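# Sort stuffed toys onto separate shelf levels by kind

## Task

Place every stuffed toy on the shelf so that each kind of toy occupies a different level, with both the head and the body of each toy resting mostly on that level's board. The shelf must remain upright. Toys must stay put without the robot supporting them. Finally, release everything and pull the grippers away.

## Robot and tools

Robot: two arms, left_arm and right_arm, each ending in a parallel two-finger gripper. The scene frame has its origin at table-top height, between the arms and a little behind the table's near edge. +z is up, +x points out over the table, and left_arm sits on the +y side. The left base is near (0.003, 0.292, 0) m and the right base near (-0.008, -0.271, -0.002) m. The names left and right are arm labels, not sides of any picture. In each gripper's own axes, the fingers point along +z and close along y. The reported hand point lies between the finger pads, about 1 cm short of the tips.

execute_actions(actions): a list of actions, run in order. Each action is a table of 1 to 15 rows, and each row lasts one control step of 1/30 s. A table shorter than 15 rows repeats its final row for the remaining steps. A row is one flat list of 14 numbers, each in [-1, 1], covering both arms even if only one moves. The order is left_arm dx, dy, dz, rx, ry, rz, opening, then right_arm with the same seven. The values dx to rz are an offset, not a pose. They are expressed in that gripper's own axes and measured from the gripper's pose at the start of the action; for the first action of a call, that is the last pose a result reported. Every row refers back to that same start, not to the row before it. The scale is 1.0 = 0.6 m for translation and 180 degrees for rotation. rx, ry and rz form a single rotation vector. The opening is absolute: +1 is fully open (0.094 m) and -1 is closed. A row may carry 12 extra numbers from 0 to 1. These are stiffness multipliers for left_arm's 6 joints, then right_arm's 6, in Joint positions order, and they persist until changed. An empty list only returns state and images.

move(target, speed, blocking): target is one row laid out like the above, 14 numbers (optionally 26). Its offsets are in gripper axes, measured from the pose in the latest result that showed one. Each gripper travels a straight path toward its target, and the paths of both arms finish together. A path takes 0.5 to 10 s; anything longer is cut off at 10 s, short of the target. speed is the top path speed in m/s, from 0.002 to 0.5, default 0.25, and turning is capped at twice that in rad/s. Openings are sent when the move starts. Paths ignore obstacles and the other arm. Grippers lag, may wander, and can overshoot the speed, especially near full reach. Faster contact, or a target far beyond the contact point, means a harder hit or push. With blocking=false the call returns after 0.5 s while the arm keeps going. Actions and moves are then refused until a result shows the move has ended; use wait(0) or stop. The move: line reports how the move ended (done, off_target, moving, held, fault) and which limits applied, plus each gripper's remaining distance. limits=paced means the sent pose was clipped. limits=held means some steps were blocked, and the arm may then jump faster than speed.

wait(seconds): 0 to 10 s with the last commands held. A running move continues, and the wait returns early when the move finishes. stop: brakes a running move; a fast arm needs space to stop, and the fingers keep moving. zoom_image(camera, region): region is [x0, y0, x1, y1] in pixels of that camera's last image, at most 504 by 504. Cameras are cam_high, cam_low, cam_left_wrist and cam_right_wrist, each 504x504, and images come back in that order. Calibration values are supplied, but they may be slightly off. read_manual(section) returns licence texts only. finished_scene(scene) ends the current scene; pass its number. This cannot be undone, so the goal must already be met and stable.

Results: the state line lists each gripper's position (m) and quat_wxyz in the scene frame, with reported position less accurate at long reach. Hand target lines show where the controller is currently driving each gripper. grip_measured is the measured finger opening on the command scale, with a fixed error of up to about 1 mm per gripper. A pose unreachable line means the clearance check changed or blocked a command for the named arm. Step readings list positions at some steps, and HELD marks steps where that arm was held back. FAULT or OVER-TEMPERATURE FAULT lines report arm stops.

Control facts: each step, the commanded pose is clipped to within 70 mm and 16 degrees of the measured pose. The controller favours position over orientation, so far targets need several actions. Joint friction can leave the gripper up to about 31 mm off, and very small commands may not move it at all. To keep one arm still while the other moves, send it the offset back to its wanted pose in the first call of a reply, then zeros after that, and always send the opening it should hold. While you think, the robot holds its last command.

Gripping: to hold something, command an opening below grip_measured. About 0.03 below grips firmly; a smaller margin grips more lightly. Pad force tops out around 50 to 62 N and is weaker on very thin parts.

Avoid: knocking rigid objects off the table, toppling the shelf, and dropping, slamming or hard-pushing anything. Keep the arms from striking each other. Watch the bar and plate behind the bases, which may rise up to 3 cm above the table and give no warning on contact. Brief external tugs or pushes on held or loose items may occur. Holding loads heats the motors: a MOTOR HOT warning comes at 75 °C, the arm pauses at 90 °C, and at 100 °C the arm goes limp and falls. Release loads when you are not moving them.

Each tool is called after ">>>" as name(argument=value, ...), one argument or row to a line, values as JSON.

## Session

>>> execute_actions(
  actions=[],
)

Scene clock: 0.00 s.
left_arm: end_effector_position=(+0.3485, +0.4039, +0.2896) grip_measured=+1.000 end_effector_quat_wxyz=(+0.598, -0.533, +0.598, -0.031) | right_arm: end_effector_position=(+0.2877, -0.4427, +0.2942) grip_measured=+1.000 end_effector_quat_wxyz=(+0.410, +0.012, +0.911, +0.039)
Joint positions: left_arm=[-0.014  1.093  0.91  -0.169 -0.661 -0.971  0.094] | right_arm=[-0.85   1.37   1.552 -1.155 -0.718 -0.647  0.094]
Joint velocities: left_arm=[0.007 0.002 0.002 0.081 0.022 0.037 0.   ] | right_arm=[-0.002 -0.002 -0.012 -0.037 -0.081  0.051  0.   ]
Hand target (left_arm): +0.348, +0.404, +0.290; +0.598, -0.533, +0.598, -0.031
Hand target (right_arm): +0.288, -0.443, +0.294; +0.410, +0.012, +0.911, +0.039
Joint stiffness scale: left_arm=[1. 1. 1. 1. 1. 1.] | right_arm=[1. 1. 1. 1. 1. 1.]
camera_calibration (this result's frames):
cam_left_wrist: T_world_to_cam=[[0.596781, -0.432607, 0.675799, -0.227617], [-0.21433, -0.897558, -0.385295, 0.556016], [0.77325, 0.0850926, -0.628366, 0.00563866], [0, 0, 0, 1]] pos_world=[0.250649, 0.400108, 0.371597]
cam_right_wrist: T_world_to_cam=[[-0.0097037, -0.997197, -0.0741932, -0.416619], [-0.975305, 0.0258108, -0.219351, 0.366507], [0.220651, 0.0702324, -0.972821, 0.377008], [0, 0, 0, 1]] pos_world=[0.270226, -0.451389, 0.416245]

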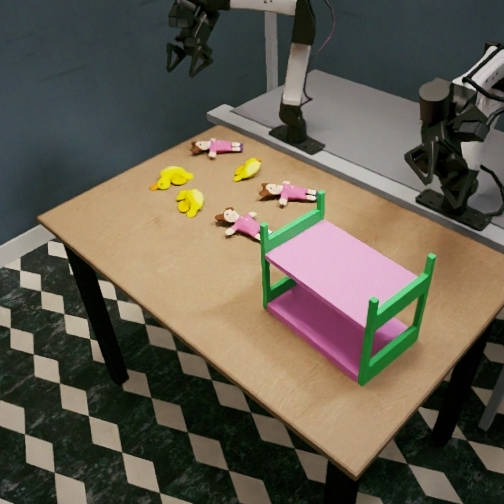

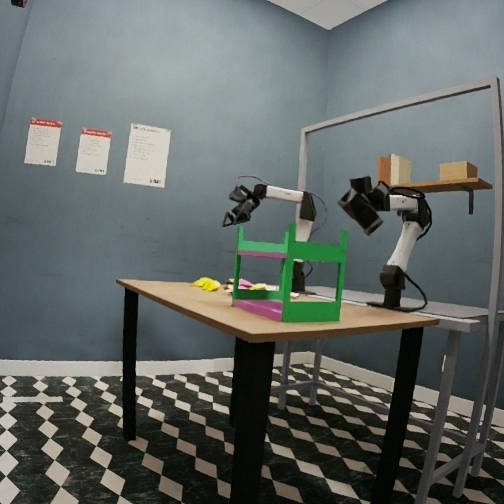

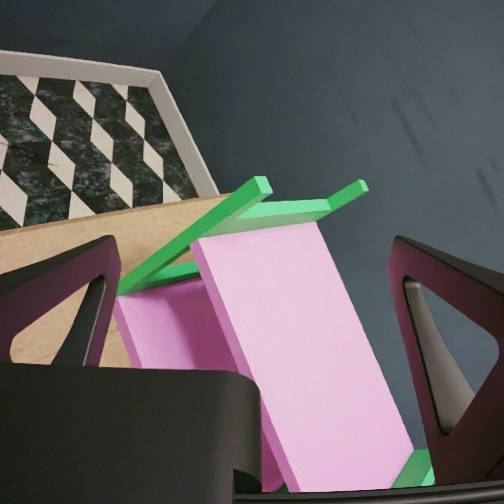

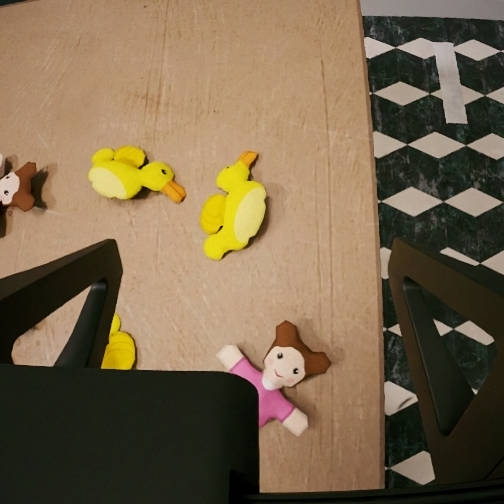

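>>> zoom_image(
  camera="cam_high",
  region=[140,120,340,260],
)

>>> zoom_image(
  camera="cam_high",
  region=[250,180,450,400],
)

Region (140, 120, 340, 260) of cam_high's 504x504 image, scaled by 2.520, with more detail than that image has; it fills the top 353 rows of this view, and the rest is white.

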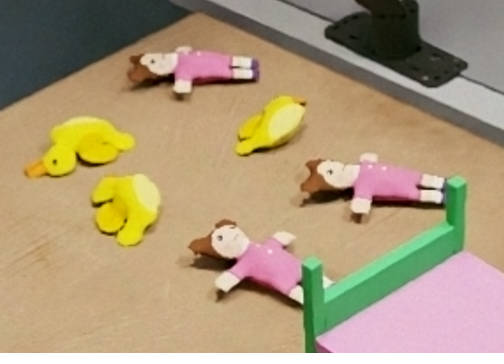

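Region (250, 180, 450, 400) of cam_high's 504x504 image, scaled by 2.291, with more detail than that image has; it fills the left 458 columns of this view, and the rest is white.

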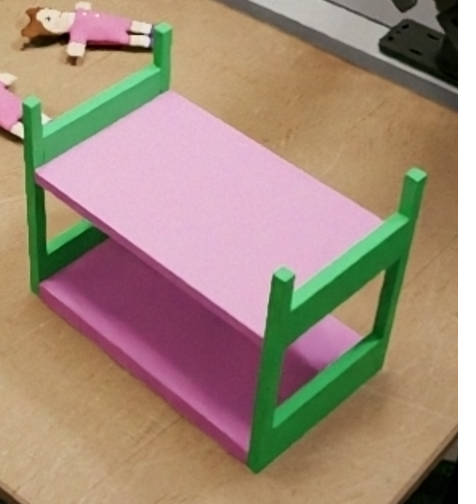

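>>> move(
  target=[0.669,0.063,-0.498,0.374,0.3235,0.482,0.7, 0.141,0.038,0.373,0.077,0.261,0.107,0.8],
  speed=0.4,
)

Scene clock: 123.33 s.
left_arm: end_effector_position=(+0.2129, -0.0149, +0.0658) grip_measured=+0.702 end_effector_quat_wxyz=(+0.298, +0.409, +0.851, -0.136) | right_arm: end_effector_position=(+0.4030, -0.4049, +0.0888) grip_measured=+0.803 end_effector_quat_wxyz=(+0.018, +0.190, +0.982, +0.002)
Joint positions: left_arm=[-1.023  1.529  0.771 -0.179 -0.094 -0.084  0.08 ] | right_arm=[-0.279  2.119  1.936 -1.312 -0.039  0.047  0.085]
Joint velocities: left_arm=[ 0.012 -0.002  0.012  0.022  0.007 -0.007 -0.001] | right_arm=[-0.017  0.012 -0.012 -0.037 -0.066 -0.007 -0.   ]
Hand target (left_arm): +0.212, -0.026, +0.071; +0.301, +0.419, +0.844, -0.144
Hand target (right_arm): +0.399, -0.404, +0.085; +0.001, +0.193, +0.981, -0.001
Off the commanded pose (left_arm): 0.018 m, 3 deg.
Off the commanded pose (right_arm): 0.006 m, 2 deg.
Joint stiffness scale: left_arm=[1. 1. 1. 1. 1. 1.] | right_arm=[1. 1. 1. 1. 1. 1.]
move: off_target (left_arm)
camera_calibration (this result's frames):
cam_left_wrist: T_world_to_cam=[[-0.780141, -0.62555, -0.0081744, 0.158616], [-0.624908, 0.779823, -0.0369634, 0.154276], [0.0294971, -0.0237284, -0.999283, 0.186564], [0, 0, 0, 1]] pos_world=[0.214648, -0.0166584, 0.193429]
cam_right_wrist: T_world_to_cam=[[-0.381545, -0.924315, 0.00813487, -0.22097], [-0.767384, 0.321647, 0.554676, 0.400209], [-0.515311, 0.205391, -0.832027, 0.487884], [0, 0, 0, 1]] pos_world=[0.474216, -0.433179, 0.185744]

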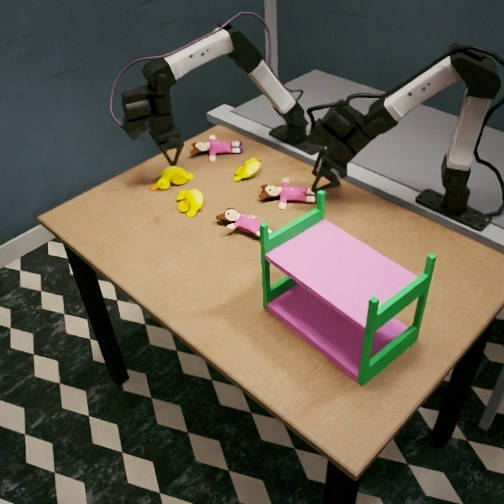

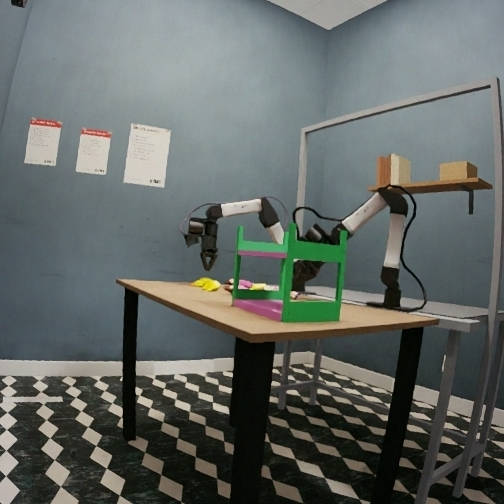

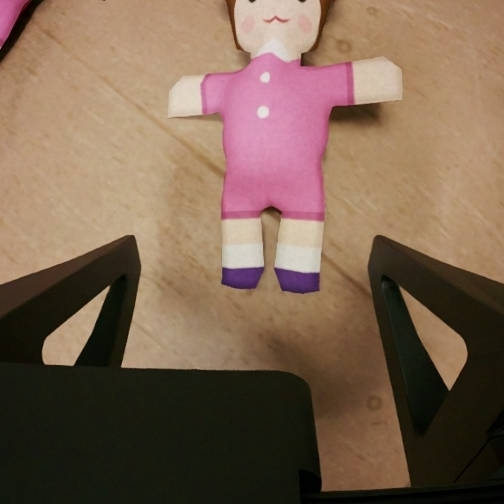

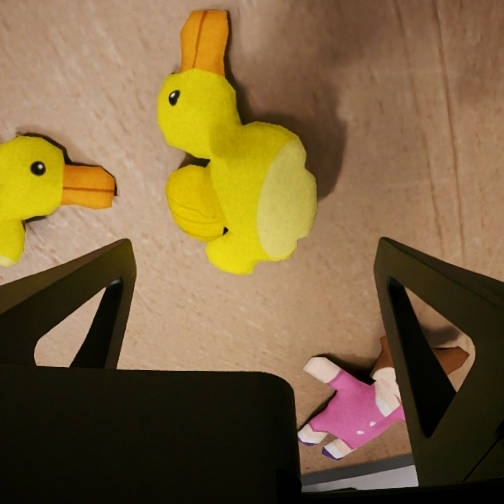

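>>> move(
  target=[-0.030,-0.018,0.129,0,0,0,0.6, 0.007,0.013,0.127,0,0.01,0,0.85],
  speed=0.15,
)

Scene clock: 150.97 s.
left_arm: end_effector_position=(+0.2387, -0.0583, +0.0123) grip_measured=+0.602 end_effector_quat_wxyz=(+0.285, +0.412, +0.856, -0.129) | right_arm: end_effector_position=(+0.4097, -0.4004, +0.0232) grip_measured=+0.847 end_effector_quat_wxyz=(+0.016, +0.188, +0.982, +0.003)
Joint positions: left_arm=[-1.023  1.85   0.896 -0.015 -0.091 -0.085  0.075] | right_arm=[-0.26   2.172  1.762 -1.088 -0.039  0.062  0.087]
Joint velocities: left_arm=[-0.012  0.007  0.007  0.007  0.022  0.022  0.   ] | right_arm=[-0.012  0.012  0.007 -0.007  0.007 -0.007 -0.   ]
Hand target (left_arm): +0.243, -0.070, +0.016; +0.298, +0.409, +0.851, -0.136
Hand target (right_arm): +0.405, -0.397, +0.013; +0.003, +0.190, +0.982, +0.005
Off the commanded pose (left_arm): 0.013 m, 2 deg.
Off the commanded pose (right_arm): 0.012 m, 2 deg.
Joint stiffness scale: left_arm=[1. 1. 1. 1. 1. 1.] | right_arm=[1. 1. 1. 1. 1. 1.]
move: off_target (left_arm, right_arm)
camera_calibration (this result's frames):
cam_left_wrist: T_world_to_cam=[[-0.781111, -0.62432, -0.00948384, 0.151505], [-0.624308, 0.781165, -0.00454934, 0.201765], [0.0102487, 0.0023673, -0.999945, 0.137429], [0, 0, 0, 1]] pos_world=[0.242897, -0.0633501, 0.139776]
cam_right_wrist: T_world_to_cam=[[-0.378124, -0.925725, 0.00749963, -0.215701], [-0.766132, 0.317463, 0.558802, 0.437977], [-0.519677, 0.205551, -0.829267, 0.437602], [0, 0, 0, 1]] pos_world=[0.481398, -0.428671, 0.119764]

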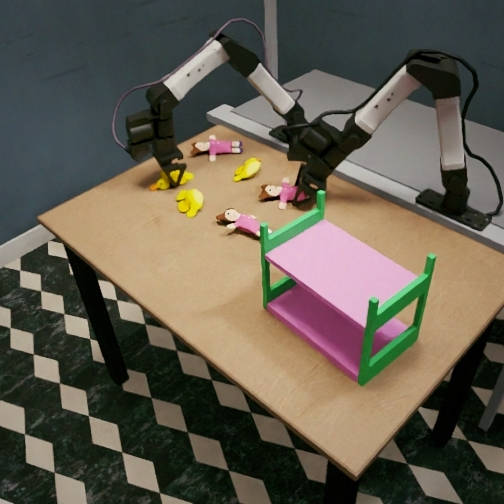

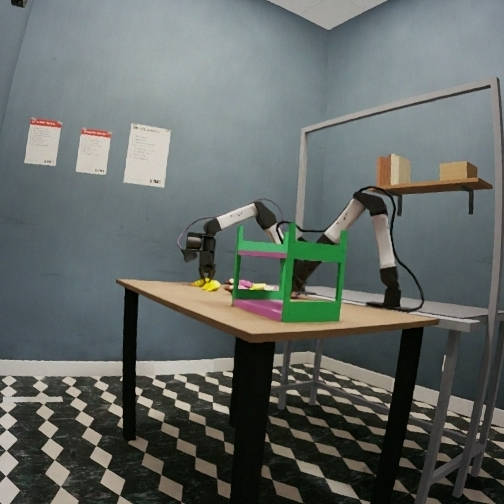

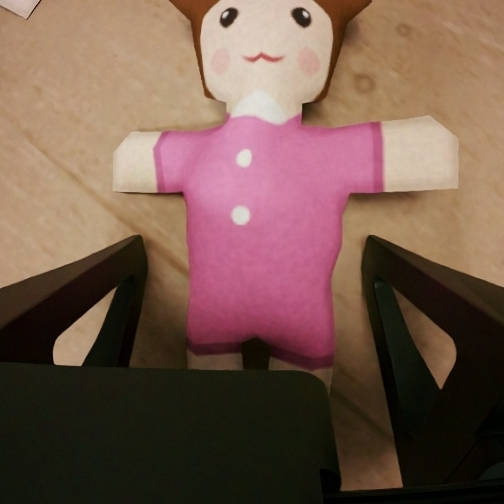

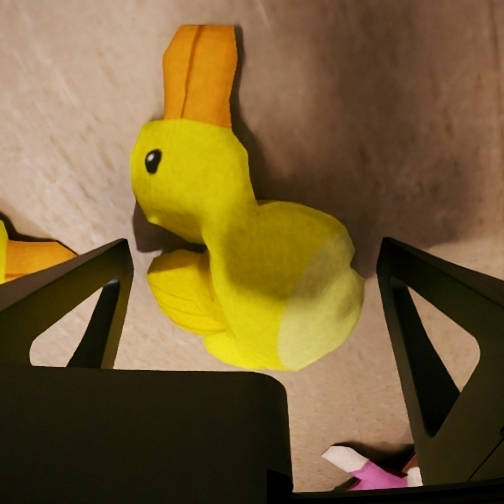

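>>> execute_actions(
  actions=[
    [[0,0,0,0,0,0,-0.42, 0.012,0,0.008,0,0,0,0.6],[0,0,0,0,0,0,-0.42, 0.012,0,0.008,0,0,0,0.4],[0,0,0,0,0,0,-0.42, 0.012,0,0.008,0,0,0,0.2],[0,0,0,0,0,0,-0.42, 0.012,0,0.008,0,0,0,-0.4]],
  ],
)

Scene clock: 160.07 s.
left_arm: end_effector_position=(+0.2387, -0.0583, +0.0123) grip_measured=-0.416 end_effector_quat_wxyz=(+0.285, +0.412, +0.856, -0.129) | right_arm: end_effector_position=(+0.4092, -0.4001, +0.0249) grip_measured=-0.396 end_effector_quat_wxyz=(+0.025, +0.188, +0.982, +0.002)
Joint positions: left_arm=[-1.023  1.85   0.896 -0.015 -0.091 -0.085  0.027] | right_arm=[-0.26   2.152  1.734 -1.063 -0.039  0.062  0.028]
Joint velocities: left_arm=[-0.007  0.002 -0.002 -0.051  0.007 -0.066  0.   ] | right_arm=[ 0.007  0.012 -0.012 -0.007  0.022  0.037 -0.   ]
Hand target (left_arm): +0.239, -0.058, +0.012; +0.285, +0.412, +0.856, -0.129
Hand target (right_arm): +0.403, -0.398, +0.018; +0.016, +0.188, +0.982, +0.003
Off the commanded pose (left_arm): 0.000 m, 0 deg.
Off the commanded pose (right_arm): 0.009 m, 1 deg.
Joint stiffness scale: left_arm=[1. 1. 1. 1. 1. 1.] | right_arm=[1. 1. 1. 1. 1. 1.]
Step readings (end_effector_position):
0: left_arm (+0.2387, -0.0583, +0.0123) | right_arm (+0.4100, -0.4005, +0.0232)
1: left_arm (+0.2387, -0.0583, +0.0123) | right_arm (+0.4101, -0.4006, +0.0229)
2: left_arm (+0.2387, -0.0583, +0.0123) | right_arm (+0.4092, -0.4003, +0.0223)
4: left_arm (+0.2387, -0.0583, +0.0123) | right_arm (+0.4070, -0.3995, +0.0219)
8: left_arm (+0.2387, -0.0583, +0.0123) | right_arm (+0.4086, -0.3998, +0.0247)
15: end_effector_position above
camera_calibration (this result's frames):
cam_left_wrist: T_world_to_cam=[[-0.781111, -0.62432, -0.00948384, 0.151505], [-0.624308, 0.781165, -0.00454934, 0.201765], [0.0102487, 0.0023673, -0.999945, 0.137429], [0, 0, 0, 1]] pos_world=[0.242897, -0.0633501, 0.139776]
cam_right_wrist: T_world_to_cam=[[-0.377729, -0.9259, 0.00551985, -0.215755], [-0.775626, 0.319668, 0.544258, 0.441713], [-0.505693, 0.201301, -0.838899, 0.431484], [0, 0, 0, 1]] pos_world=[0.479305, -0.427827, 0.122757]

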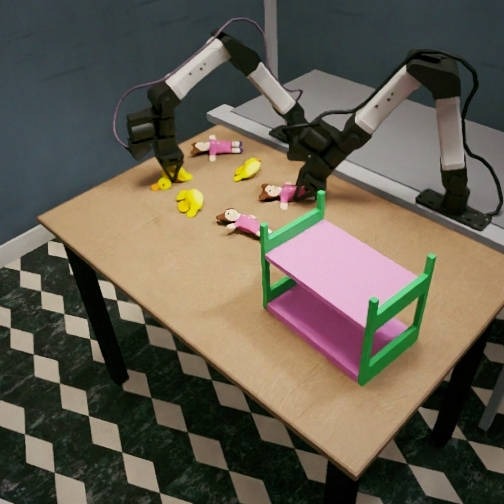

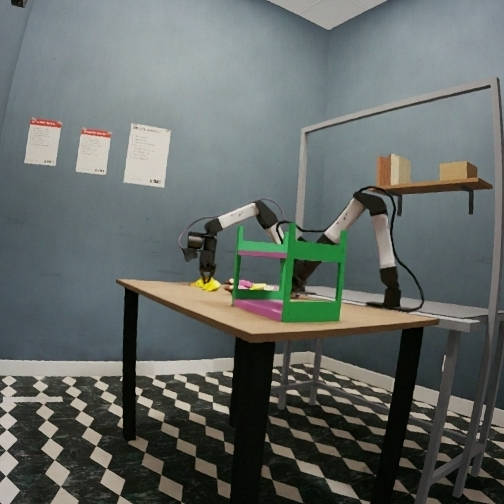

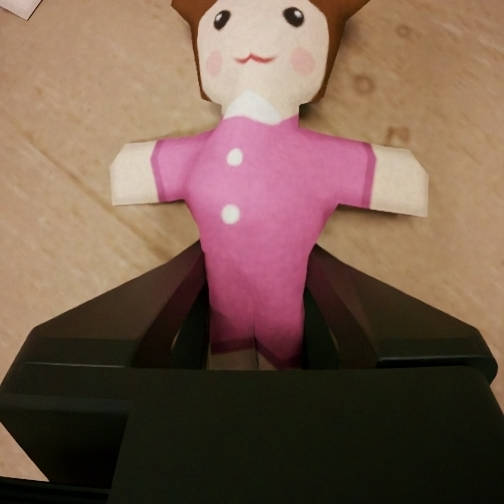

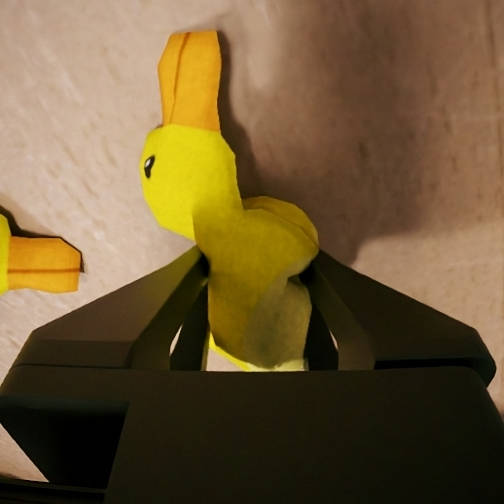

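>>> move(
  target=[0.093,0.492,-0.615,-0.152,-0.006,-0.207,-0.42, 0.112,0.080,-0.146,0,0.016,0.128,-0.42],
  speed=0.3,
)

Scene clock: 203.20 s.
left_arm: end_effector_position=(+0.2986, +0.3303, +0.2698) grip_measured=-0.417 end_effector_quat_wxyz=(+0.311, +0.035, +0.950, -0.019) | right_arm: end_effector_position=(+0.3708, -0.3361, +0.1112) grip_measured=-0.416 end_effector_quat_wxyz=(+0.019, +0.379, +0.925, +0.012)
Joint positions: left_arm=[ 0.173  1.224  1.422 -1.159  0.137  0.22   0.027] | right_arm=[-0.138  1.902  1.709 -1.293 -0.04   0.582  0.027]
Joint velocities: left_arm=[ 0.012 -0.007 -0.022 -0.037 -0.037 -0.037 -0.001] | right_arm=[ 0.007 -0.007  0.012 -0.139  0.022 -0.007 -0.   ]
Hand target (left_arm): +0.304, +0.332, +0.277; +0.321, +0.039, +0.946, -0.021
Hand target (right_arm): +0.360, -0.330, +0.110; -0.001, +0.380, +0.925, +0.012
Off the commanded pose (left_arm): 0.011 m, 2 deg.
Off the commanded pose (right_arm): 0.012 m, 2 deg.
Joint stiffness scale: left_arm=[1. 1. 1. 1. 1. 1.] | right_arm=[1. 1. 1. 1. 1. 1.]
MOTOR HOT: a motor of the right arm reached 75 °C. Now the hottest motor of the right arm, joint 2 (shoulder), reports 76 °C. The controller's stop level is 90 °C. To cool a motor, set the load down, stop pushing, or move to a pose that needs little force.
move: off_target (left_arm, right_arm)
camera_calibration (this result's frames):
cam_left_wrist: T_world_to_cam=[[-0.0816389, -0.996494, 0.0183109, 0.349951], [-0.996661, 0.081607, -0.00248095, 0.278491], [0.000977953, -0.0184523, -0.999829, 0.403006], [0, 0, 0, 1]] pos_world=[0.305737, 0.333433, 0.39722]
cam_right_wrist: T_world_to_cam=[[-0.706519, -0.707487, -0.0171058, 0.0263257], [-0.591459, 0.577032, 0.563214, 0.360532], [-0.388596, 0.408039, -0.826134, 0.496275], [0, 0, 0, 1]] pos_world=[0.42469, -0.391912, 0.207383]

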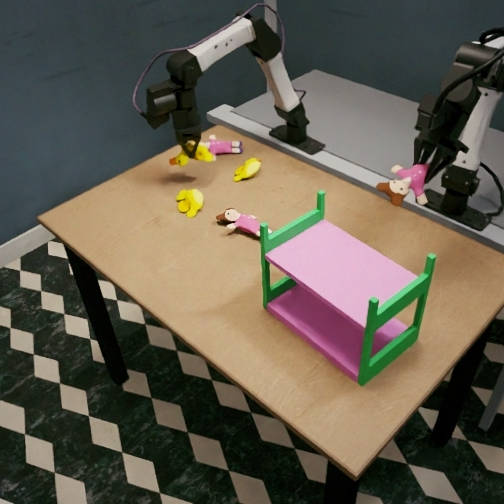

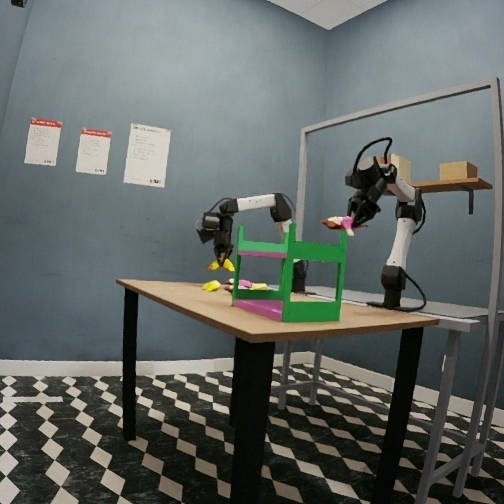

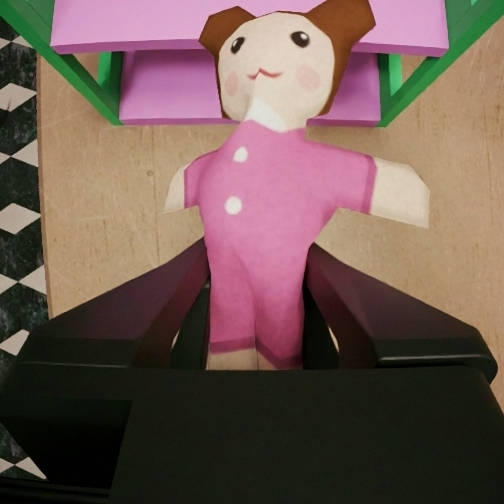

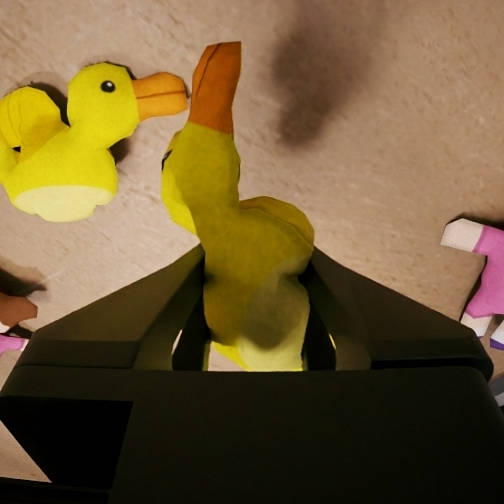

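>>> move(
  target=[-0.278,0.129,0.212,0,-0.01,0,-0.42, 0.526,0.279,0.057,0,0.01,0,-0.42],
  speed=0.3,
)

Scene clock: 215.73 s.
left_arm: end_effector_position=(+0.5116, +0.3847, +0.2590) grip_measured=-0.417 end_effector_quat_wxyz=(+0.314, +0.031, +0.949, -0.018) | right_arm: end_effector_position=(+0.2606, +0.0037, +0.0773) grip_measured=-0.416 end_effector_quat_wxyz=(+0.000, +0.374, +0.927, +0.027)
Joint positions: left_arm=[ 0.209  2.097  2.332 -1.193  0.155  0.241  0.027] | right_arm=[ 0.863  1.901  1.572 -1.147  0.005  1.57   0.027]
Joint velocities: left_arm=[ 0.002 -0.007  0.007 -0.066  0.007 -0.037 -0.   ] | right_arm=[ 0.002 -0.007 -0.012  0.007  0.022  0.007  0.   ]
Hand target (left_arm): +0.515, +0.387, +0.267; +0.326, +0.035, +0.944, -0.019
Hand target (right_arm): +0.262, +0.004, +0.076; +0.001, +0.378, +0.925, +0.020
Off the commanded pose (left_arm): 0.009 m, 2 deg.
Off the commanded pose (right_arm): 0.005 m, 1 deg.
Joint stiffness scale: left_arm=[1. 1. 1. 1. 1. 1.] | right_arm=[1. 1. 1. 1. 1. 1.]
MOTOR HOT: still on. Now the hottest motor of the right arm, joint 2 (shoulder), reports 75 °C; the controller's stop level is 90 °C.
move: done
camera_calibration (this result's frames):
cam_left_wrist: T_world_to_cam=[[-0.0726602, -0.997166, 0.0195286, 0.417031], [-0.997332, 0.0725062, -0.00848147, 0.49176], [0.00704148, -0.0200928, -0.999773, 0.390525], [0, 0, 0, 1]] pos_world=[0.517999, 0.38804, 0.386463]
cam_right_wrist: T_world_to_cam=[[-0.699358, -0.714094, -0.0311083, 0.187524], [-0.584639, 0.546451, 0.599657, 0.113886], [-0.411212, 0.437562, -0.799652, 0.29048], [0, 0, 0, 1]] pos_world=[0.317177, -0.0554265, 0.169824]

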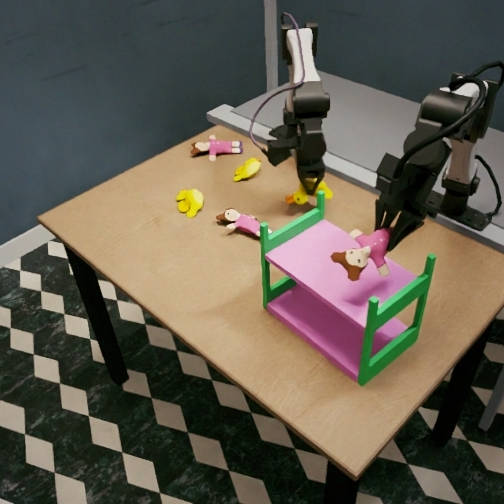

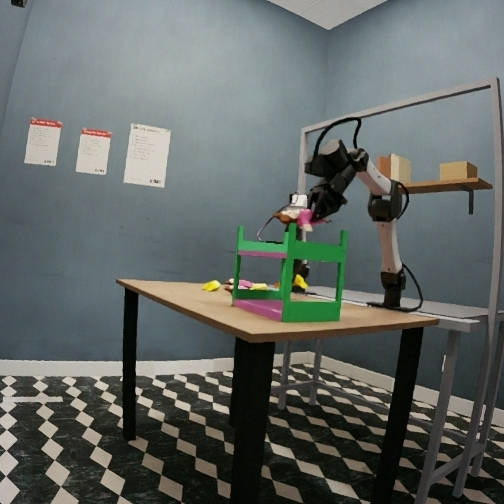

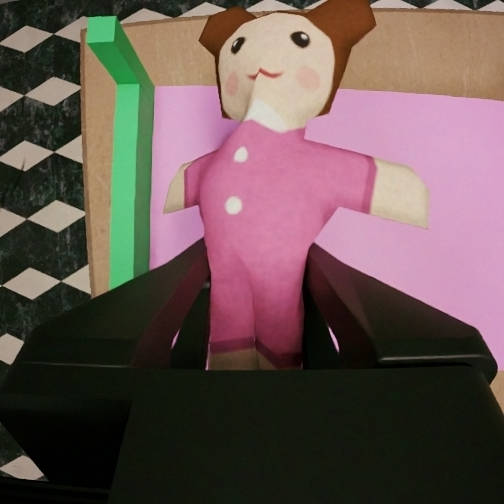

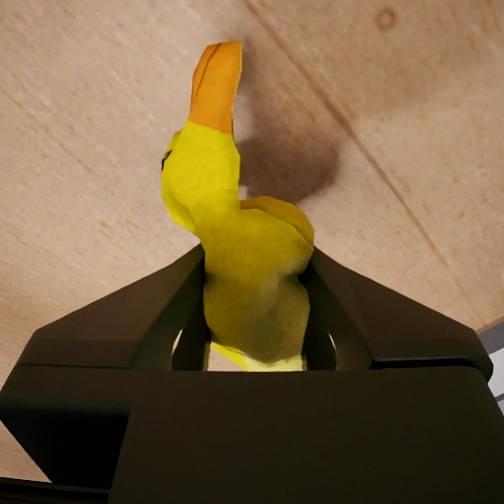

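>>> move(
  target=[0.064,0.003,0.091,0,0,0,-0.42, 0,0,0.088,0,0,0,-0.42],
  speed=0.12,
)

>>> execute_actions(
  actions=[
    [[0,0,0,0,0,0,-0.2, 0,0,0,0,0,0,-0.2],[0,0,0,0,0,0,-0.1, 0,0,0,0,0,0,0],[0,0,0,0,0,0,0.0, 0,0,0,0,0,0,0.2],[0,0,0,0,0,0,0.2, 0,0,0,0,0,0,0.7]],
  ],
)

Scene clock: 231.03 s.
left_arm: end_effector_position=(+0.5124, +0.3823, +0.1810) grip_measured=-0.417 end_effector_quat_wxyz=(+0.293, +0.030, +0.955, -0.024) | right_arm: end_effector_position=(+0.2659, +0.0106, +0.0347) grip_measured=-0.416 end_effector_quat_wxyz=(+0.005, +0.375, +0.926, +0.039)
Joint positions: left_arm=[ 0.209  2.028  1.927 -0.903  0.155  0.242  0.027] | right_arm=[ 0.863  1.944  1.459 -0.965  0.006  1.572  0.027]
Joint velocities: left_arm=[-0.007 -0.012 -0.017 -0.022 -0.007 -0.022  0.   ] | right_arm=[ 0.012 -0.007 -0.012  0.051 -0.066 -0.051 -0.   ]
Hand target (left_arm): +0.514, +0.385, +0.193; +0.313, +0.031, +0.949, -0.018
Hand target (right_arm): +0.262, +0.006, +0.025; +0.000, +0.374, +0.927, +0.027
Off the commanded pose (left_arm): 0.012 m, 3 deg.
Off the commanded pose (right_arm): 0.012 m, 1 deg.
Joint stiffness scale: left_arm=[1. 1. 1. 1. 1. 1.] | right_arm=[1. 1. 1. 1. 1. 1.]
MOTOR HOT: cleared. Now the hottest motor of the right arm, joint 2 (shoulder), reports 71 °C.
move: off_target (left_arm, right_arm)
camera_calibration (this result's frames):
cam_left_wrist: T_world_to_cam=[[-0.0734354, -0.996762, 0.03276, 0.414076], [-0.996578, 0.0745926, 0.035624, 0.482837], [-0.0379523, -0.0300318, -0.998828, 0.339141], [0, 0, 0, 1]] pos_world=[0.524463, 0.386904, 0.307977]
cam_right_wrist: T_world_to_cam=[[-0.700934, -0.710947, -0.0569668, 0.196137], [-0.593844, 0.537508, 0.598693, 0.141412], [-0.395019, 0.453474, -0.79895, 0.251075], [0, 0, 0, 1]] pos_world=[0.320635, -0.0504228, 0.127107]

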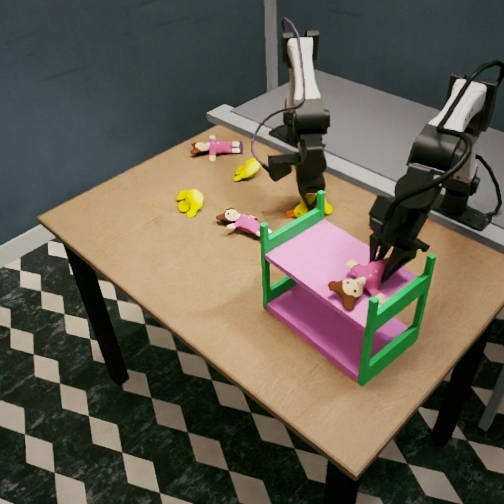

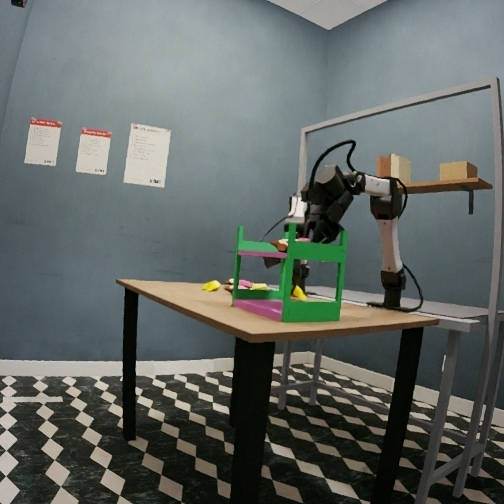

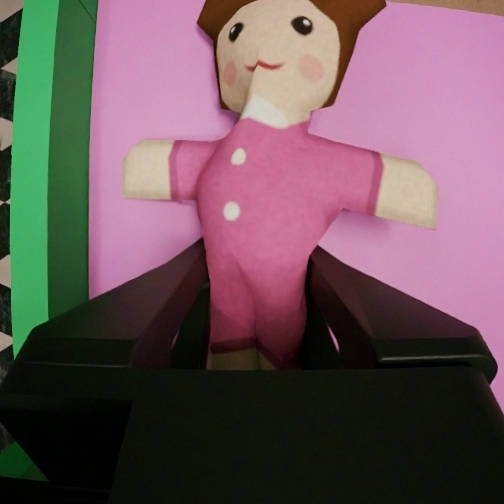

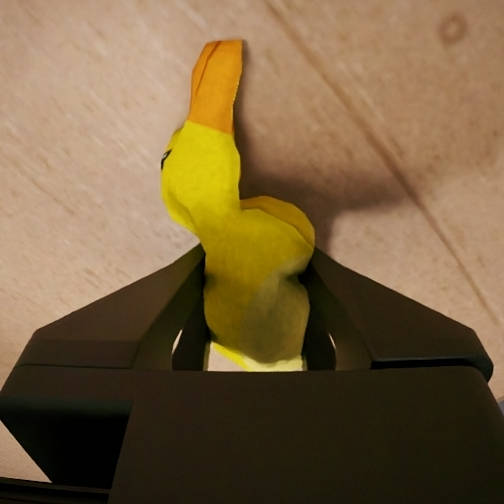

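Scene clock: 231.53 s.
left_arm: end_effector_position=(+0.5124, +0.3823, +0.1810) grip_measured=+0.198 end_effector_quat_wxyz=(+0.293, +0.030, +0.955, -0.024) | right_arm: end_effector_position=(+0.2659, +0.0106, +0.0347) grip_measured=+0.697 end_effector_quat_wxyz=(+0.005, +0.375, +0.926, +0.039)
Joint positions: left_arm=[ 0.209  2.028  1.927 -0.903  0.155  0.242  0.056] | right_arm=[ 0.863  1.944  1.459 -0.965  0.006  1.572  0.08 ]
Joint velocities: left_arm=[-0.007 -0.007 -0.002  0.007 -0.051  0.007  0.   ] | right_arm=[ 0.007  0.007  0.007 -0.007  0.037  0.066  0.   ]
Hand target (left_arm): +0.512, +0.382, +0.181; +0.293, +0.030, +0.955, -0.024
Hand target (right_arm): +0.266, +0.011, +0.035; +0.005, +0.375, +0.926, +0.039
Off the commanded pose (left_arm): 0.000 m, 0 deg.
Off the commanded pose (right_arm): 0.000 m, 0 deg.
Joint stiffness scale: left_arm=[1. 1. 1. 1. 1. 1.] | right_arm=[1. 1. 1. 1. 1. 1.]
Step readings (end_effector_position):
0: left_arm (+0.5124, +0.3823, +0.1810) | right_arm (+0.2659, +0.0106, +0.0347)
1: left_arm (+0.5124, +0.3823, +0.1810) | right_arm (+0.2659, +0.0106, +0.0347)
2: left_arm (+0.5124, +0.3823, +0.1810) | right_arm (+0.2659, +0.0106, +0.0347)
4: left_arm (+0.5124, +0.3823, +0.1810) | right_arm (+0.2659, +0.0106, +0.0347)
8: left_arm (+0.5124, +0.3823, +0.1810) | right_arm (+0.2659, +0.0106, +0.0347)
15: end_effector_position above
camera_calibration (this result's frames):
cam_left_wrist: T_world_to_cam=[[-0.0734354, -0.996762, 0.03276, 0.414076], [-0.996578, 0.0745926, 0.035624, 0.482837], [-0.0379523, -0.0300318, -0.998828, 0.339141], [0, 0, 0, 1]] pos_world=[0.524463, 0.386904, 0.307977]
cam_right_wrist: T_world_to_cam=[[-0.700934, -0.710947, -0.0569668, 0.196137], [-0.593844, 0.537508, 0.598693, 0.141412], [-0.395019, 0.453474, -0.79895, 0.251075], [0, 0, 0, 1]] pos_world=[0.320635, -0.0504228, 0.127107]

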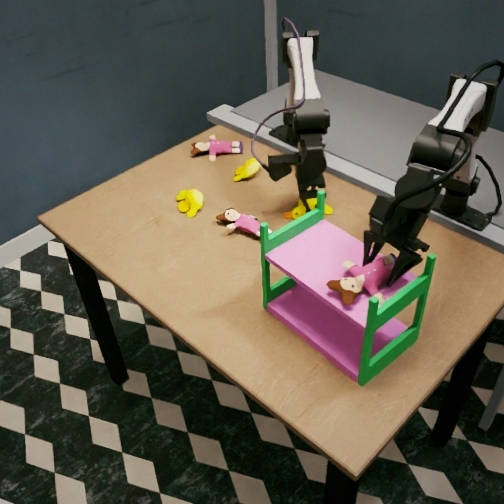

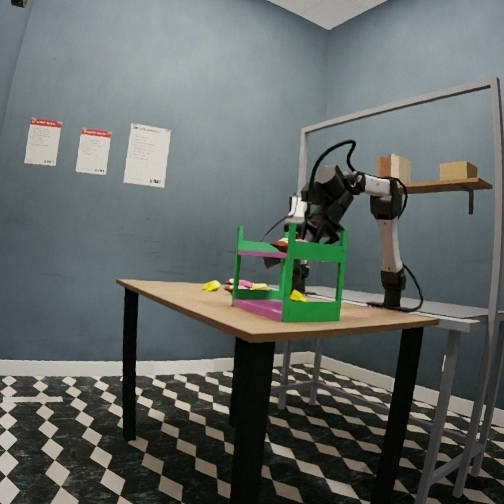

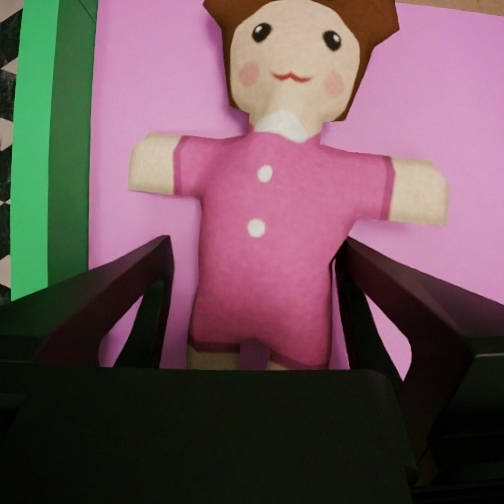

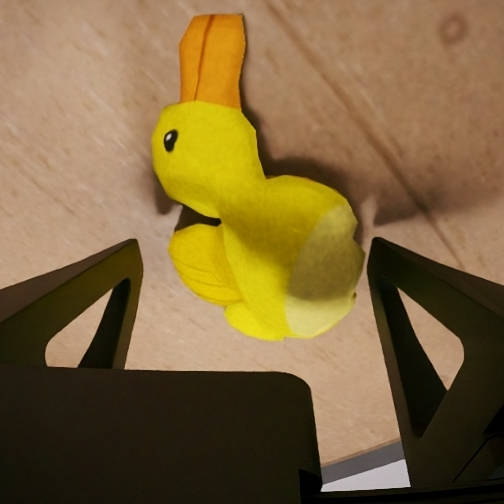

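>>> move(
  target=[0.110,-0.060,-0.282,0,0,0,0.2, 0,0,-0.115,0,0,0,0.7],
  speed=0.25,
)

>>> move(
  target=[0.364,-0.530,0.177,0.147,-0.070,0.181,0.85, -0.416,-0.587,-0.036,0.024,-0.007,0.005,0.7],
  speed=0.35,
)

Scene clock: 268.23 s.
left_arm: end_effector_position=(+0.3634, +0.3618, +0.2863) grip_measured=+0.198 end_effector_quat_wxyz=(+0.296, +0.028, +0.954, -0.019) | right_arm: end_effector_position=(+0.2659, +0.0084, +0.0982) grip_measured=+0.697 end_effector_quat_wxyz=(+0.007, +0.375, +0.926, +0.044)
Joint positions: left_arm=[ 0.236  1.53   1.754 -1.222  0.162  0.263  0.056] | right_arm=[ 0.863  1.886  1.632 -1.186  0.006  1.572  0.08 ]
Joint velocities: left_arm=[-0.022 -0.012 -0.012 -0.022  0.037 -0.022 -0.001] | right_arm=[-0.012 -0.007  0.002 -0.051 -0.007 -0.066 -0.   ]
Hand target (left_arm): +0.359, +0.362, +0.283; +0.293, +0.030, +0.955, -0.024
Hand target (right_arm): +0.263, +0.006, +0.103; +0.005, +0.375, +0.926, +0.039
Off the commanded pose (left_arm): 0.004 m, 1 deg.
Off the commanded pose (right_arm): 0.006 m, 1 deg.
Joint stiffness scale: left_arm=[1. 1. 1. 1. 1. 1.] | right_arm=[1. 1. 1. 1. 1. 1.]
move: done
camera_calibration (this result's frames):
cam_left_wrist: T_world_to_cam=[[-0.0684524, -0.997357, 0.0243503, 0.380089], [-0.997214, 0.0691266, 0.0280166, 0.336558], [-0.0296258, -0.0223646, -0.999311, 0.43245], [0, 0, 0, 1]] pos_world=[0.37445, 0.365491, 0.413468]
cam_right_wrist: T_world_to_cam=[[-0.700659, -0.710285, -0.0676235, 0.199103], [-0.598141, 0.533064, 0.59839, 0.105772], [-0.38898, 0.459715, -0.798346, 0.301161], [0, 0, 0, 1]] pos_world=[0.319915, -0.0534113, 0.190602]

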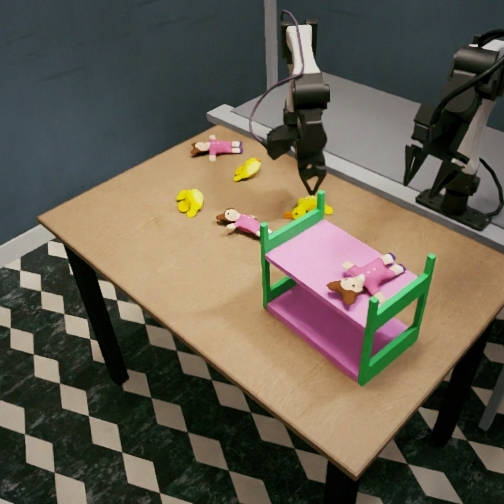

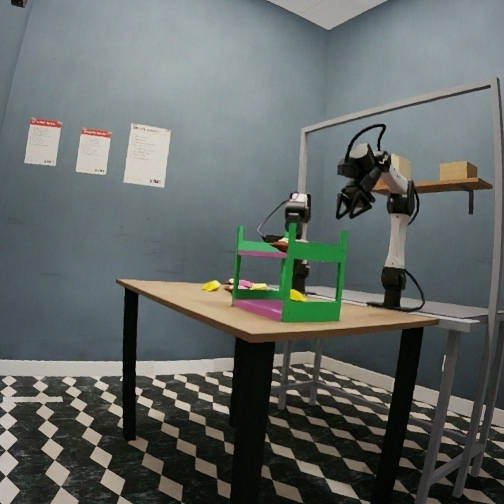

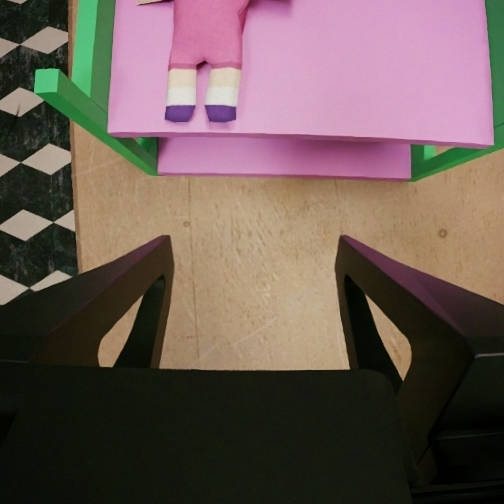

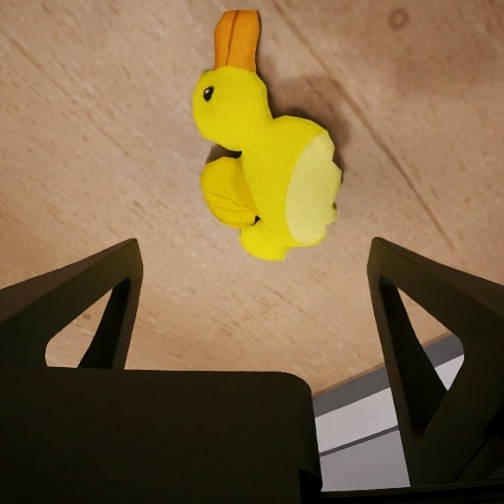

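Scene clock: 270.40 s.
left_arm: end_effector_position=(+0.2243, +0.0543, +0.0844) grip_measured=+0.848 end_effector_quat_wxyz=(+0.377, +0.358, +0.841, -0.148) | right_arm: end_effector_position=(+0.2046, -0.4168, +0.0870) grip_measured=+0.697 end_effector_quat_wxyz=(+0.013, +0.381, +0.925, -0.004)
Joint positions: left_arm=[-0.87   1.202  0.492 -0.056 -0.073 -0.021  0.087] | right_arm=[-0.585  1.46   1.086 -1.139 -0.041  0.139  0.08 ]
Joint velocities: left_arm=[-0.017 -0.002 -0.002  0.007  0.022 -0.037 -0.   ] | right_arm=[ 0.002 -0.022 -0.002 -0.037 -0.037  0.022 -0.   ]
Hand target (left_arm): +0.222, +0.052, +0.078; +0.376, +0.359, +0.842, -0.147
Hand target (right_arm): +0.204, -0.419, +0.087; +0.008, +0.383, +0.924, +0.000
Off the commanded pose (left_arm): 0.007 m, 1 deg.
Off the commanded pose (right_arm): 0.006 m, 2 deg.
Joint stiffness scale: left_arm=[1. 1. 1. 1. 1. 1.] | right_arm=[1. 1. 1. 1. 1. 1.]
move: done
camera_calibration (this result's frames):
cam_left_wrist: T_world_to_cam=[[-0.716702, -0.697189, -0.0163067, 0.201362], [-0.680555, 0.704325, -0.201918, 0.138618], [0.15226, -0.133617, -0.979267, 0.183226], [0, 0, 0, 1]] pos_world=[0.210756, 0.0672373, 0.2107]
cam_right_wrist: T_world_to_cam=[[-0.710168, -0.703864, 0.0154014, -0.149187], [-0.576368, 0.593814, 0.561413, 0.326524], [-0.404304, 0.38982, -0.827393, 0.440344], [0, 0, 0, 1]] pos_world=[0.260283, -0.470557, 0.183321]

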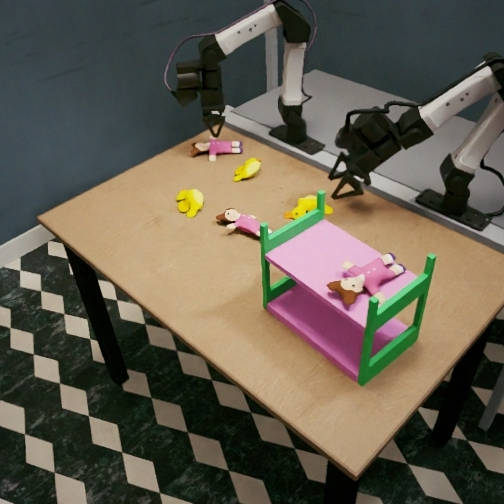

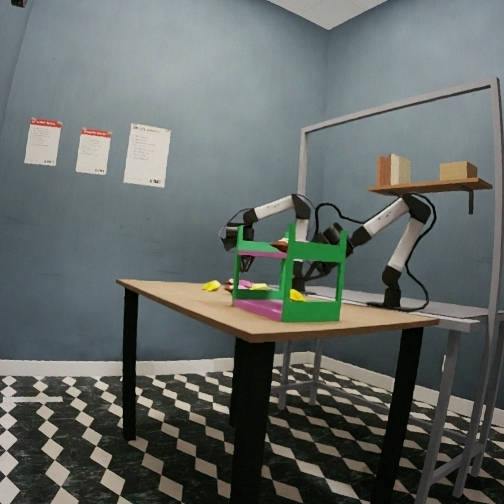

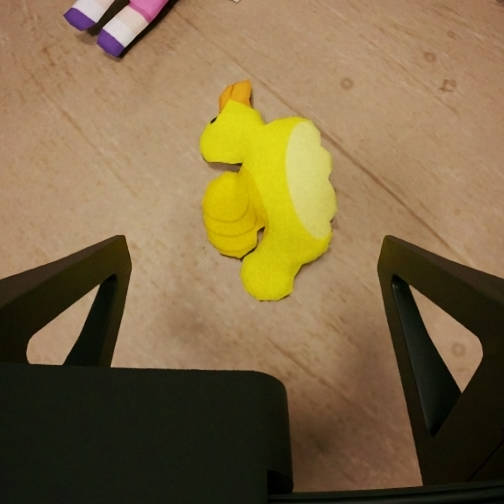

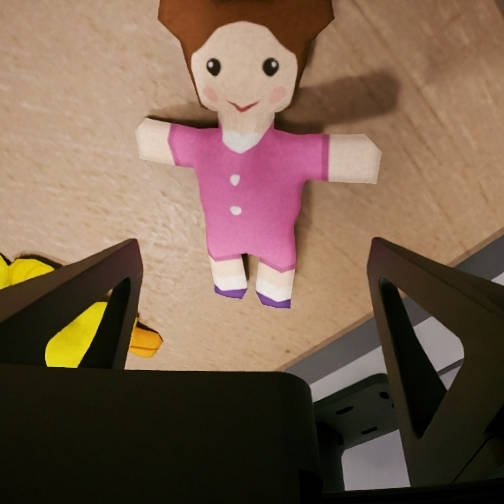

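>>> move(
  target=[0.021,-0.015,0.1415,0,0,0,0.85, 0.012,0,0.122,0,0.005,0,0.55],
  speed=0.15,
)

Scene clock: 283.37 s.
left_arm: end_effector_position=(+0.2517, +0.0201, +0.0117) grip_measured=+0.848 end_effector_quat_wxyz=(+0.363, +0.359, +0.848, -0.143) | right_arm: end_effector_position=(+0.2054, -0.4187, +0.0226) grip_measured=+0.553 end_effector_quat_wxyz=(+0.019, +0.380, +0.925, -0.005)
Joint positions: left_arm=[-0.871  1.655  0.506  0.351 -0.072 -0.027  0.087] | right_arm=[-0.579  1.534  0.887 -0.856 -0.041  0.144  0.073]
Joint velocities: left_arm=[ 0.002 -0.007 -0.002  0.007  0.051 -0.066 -0.001] | right_arm=[ 0.017 -0.002  0.002 -0.051 -0.051 -0.037 -0.   ]
Hand target (left_arm): +0.256, +0.009, +0.018; +0.377, +0.358, +0.841, -0.148
Hand target (right_arm): +0.201, -0.413, +0.014; +0.006, +0.381, +0.925, -0.001
Off the commanded pose (left_arm): 0.013 m, 2 deg.
Off the commanded pose (right_arm): 0.012 m, 2 deg.
Joint stiffness scale: left_arm=[1. 1. 1. 1. 1. 1.] | right_arm=[1. 1. 1. 1. 1. 1.]
move: off_target (left_arm, right_arm)
camera_calibration (this result's frames):
cam_left_wrist: T_world_to_cam=[[-0.715468, -0.69852, -0.013249, 0.195574], [-0.686867, 0.706746, -0.16948, 0.167821], [0.127749, -0.112157, -0.985445, 0.109127], [0, 0, 0, 1]] pos_world=[0.241257, 0.0302444, 0.138573]
cam_right_wrist: T_world_to_cam=[[-0.709167, -0.704919, 0.0131048, -0.149614], [-0.582389, 0.596172, 0.552631, 0.366713], [-0.397373, 0.384276, -0.833323, 0.384516], [0, 0, 0, 1]] pos_world=[0.260265, -0.47185, 0.119729]

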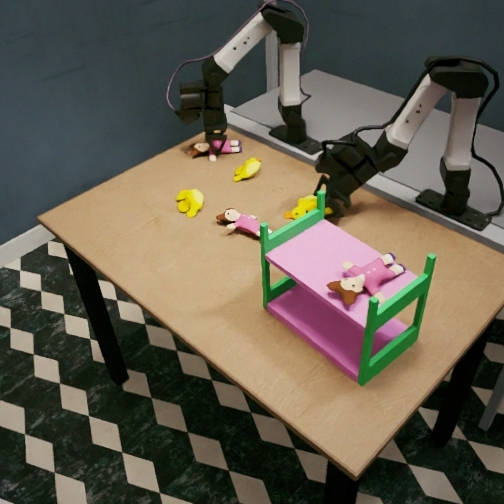

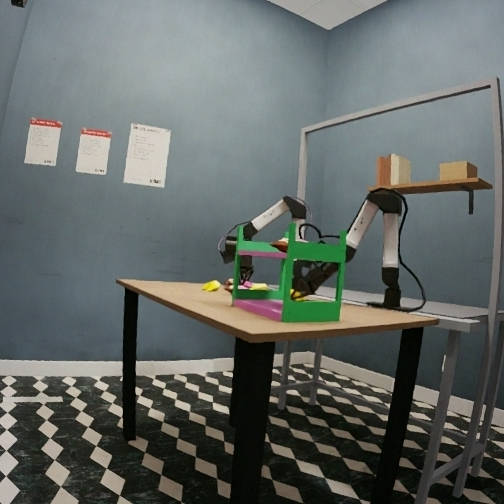

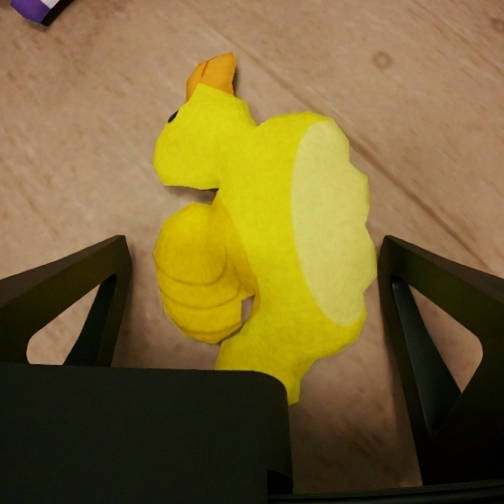

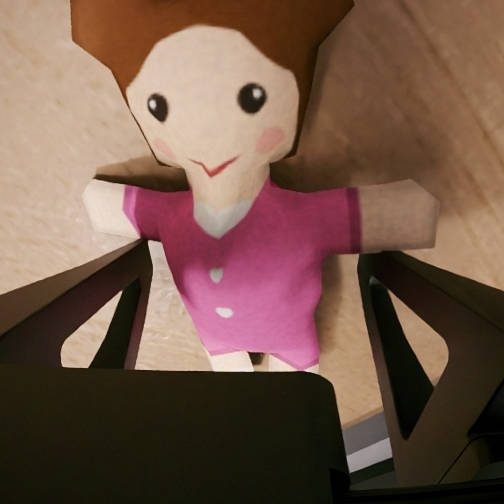

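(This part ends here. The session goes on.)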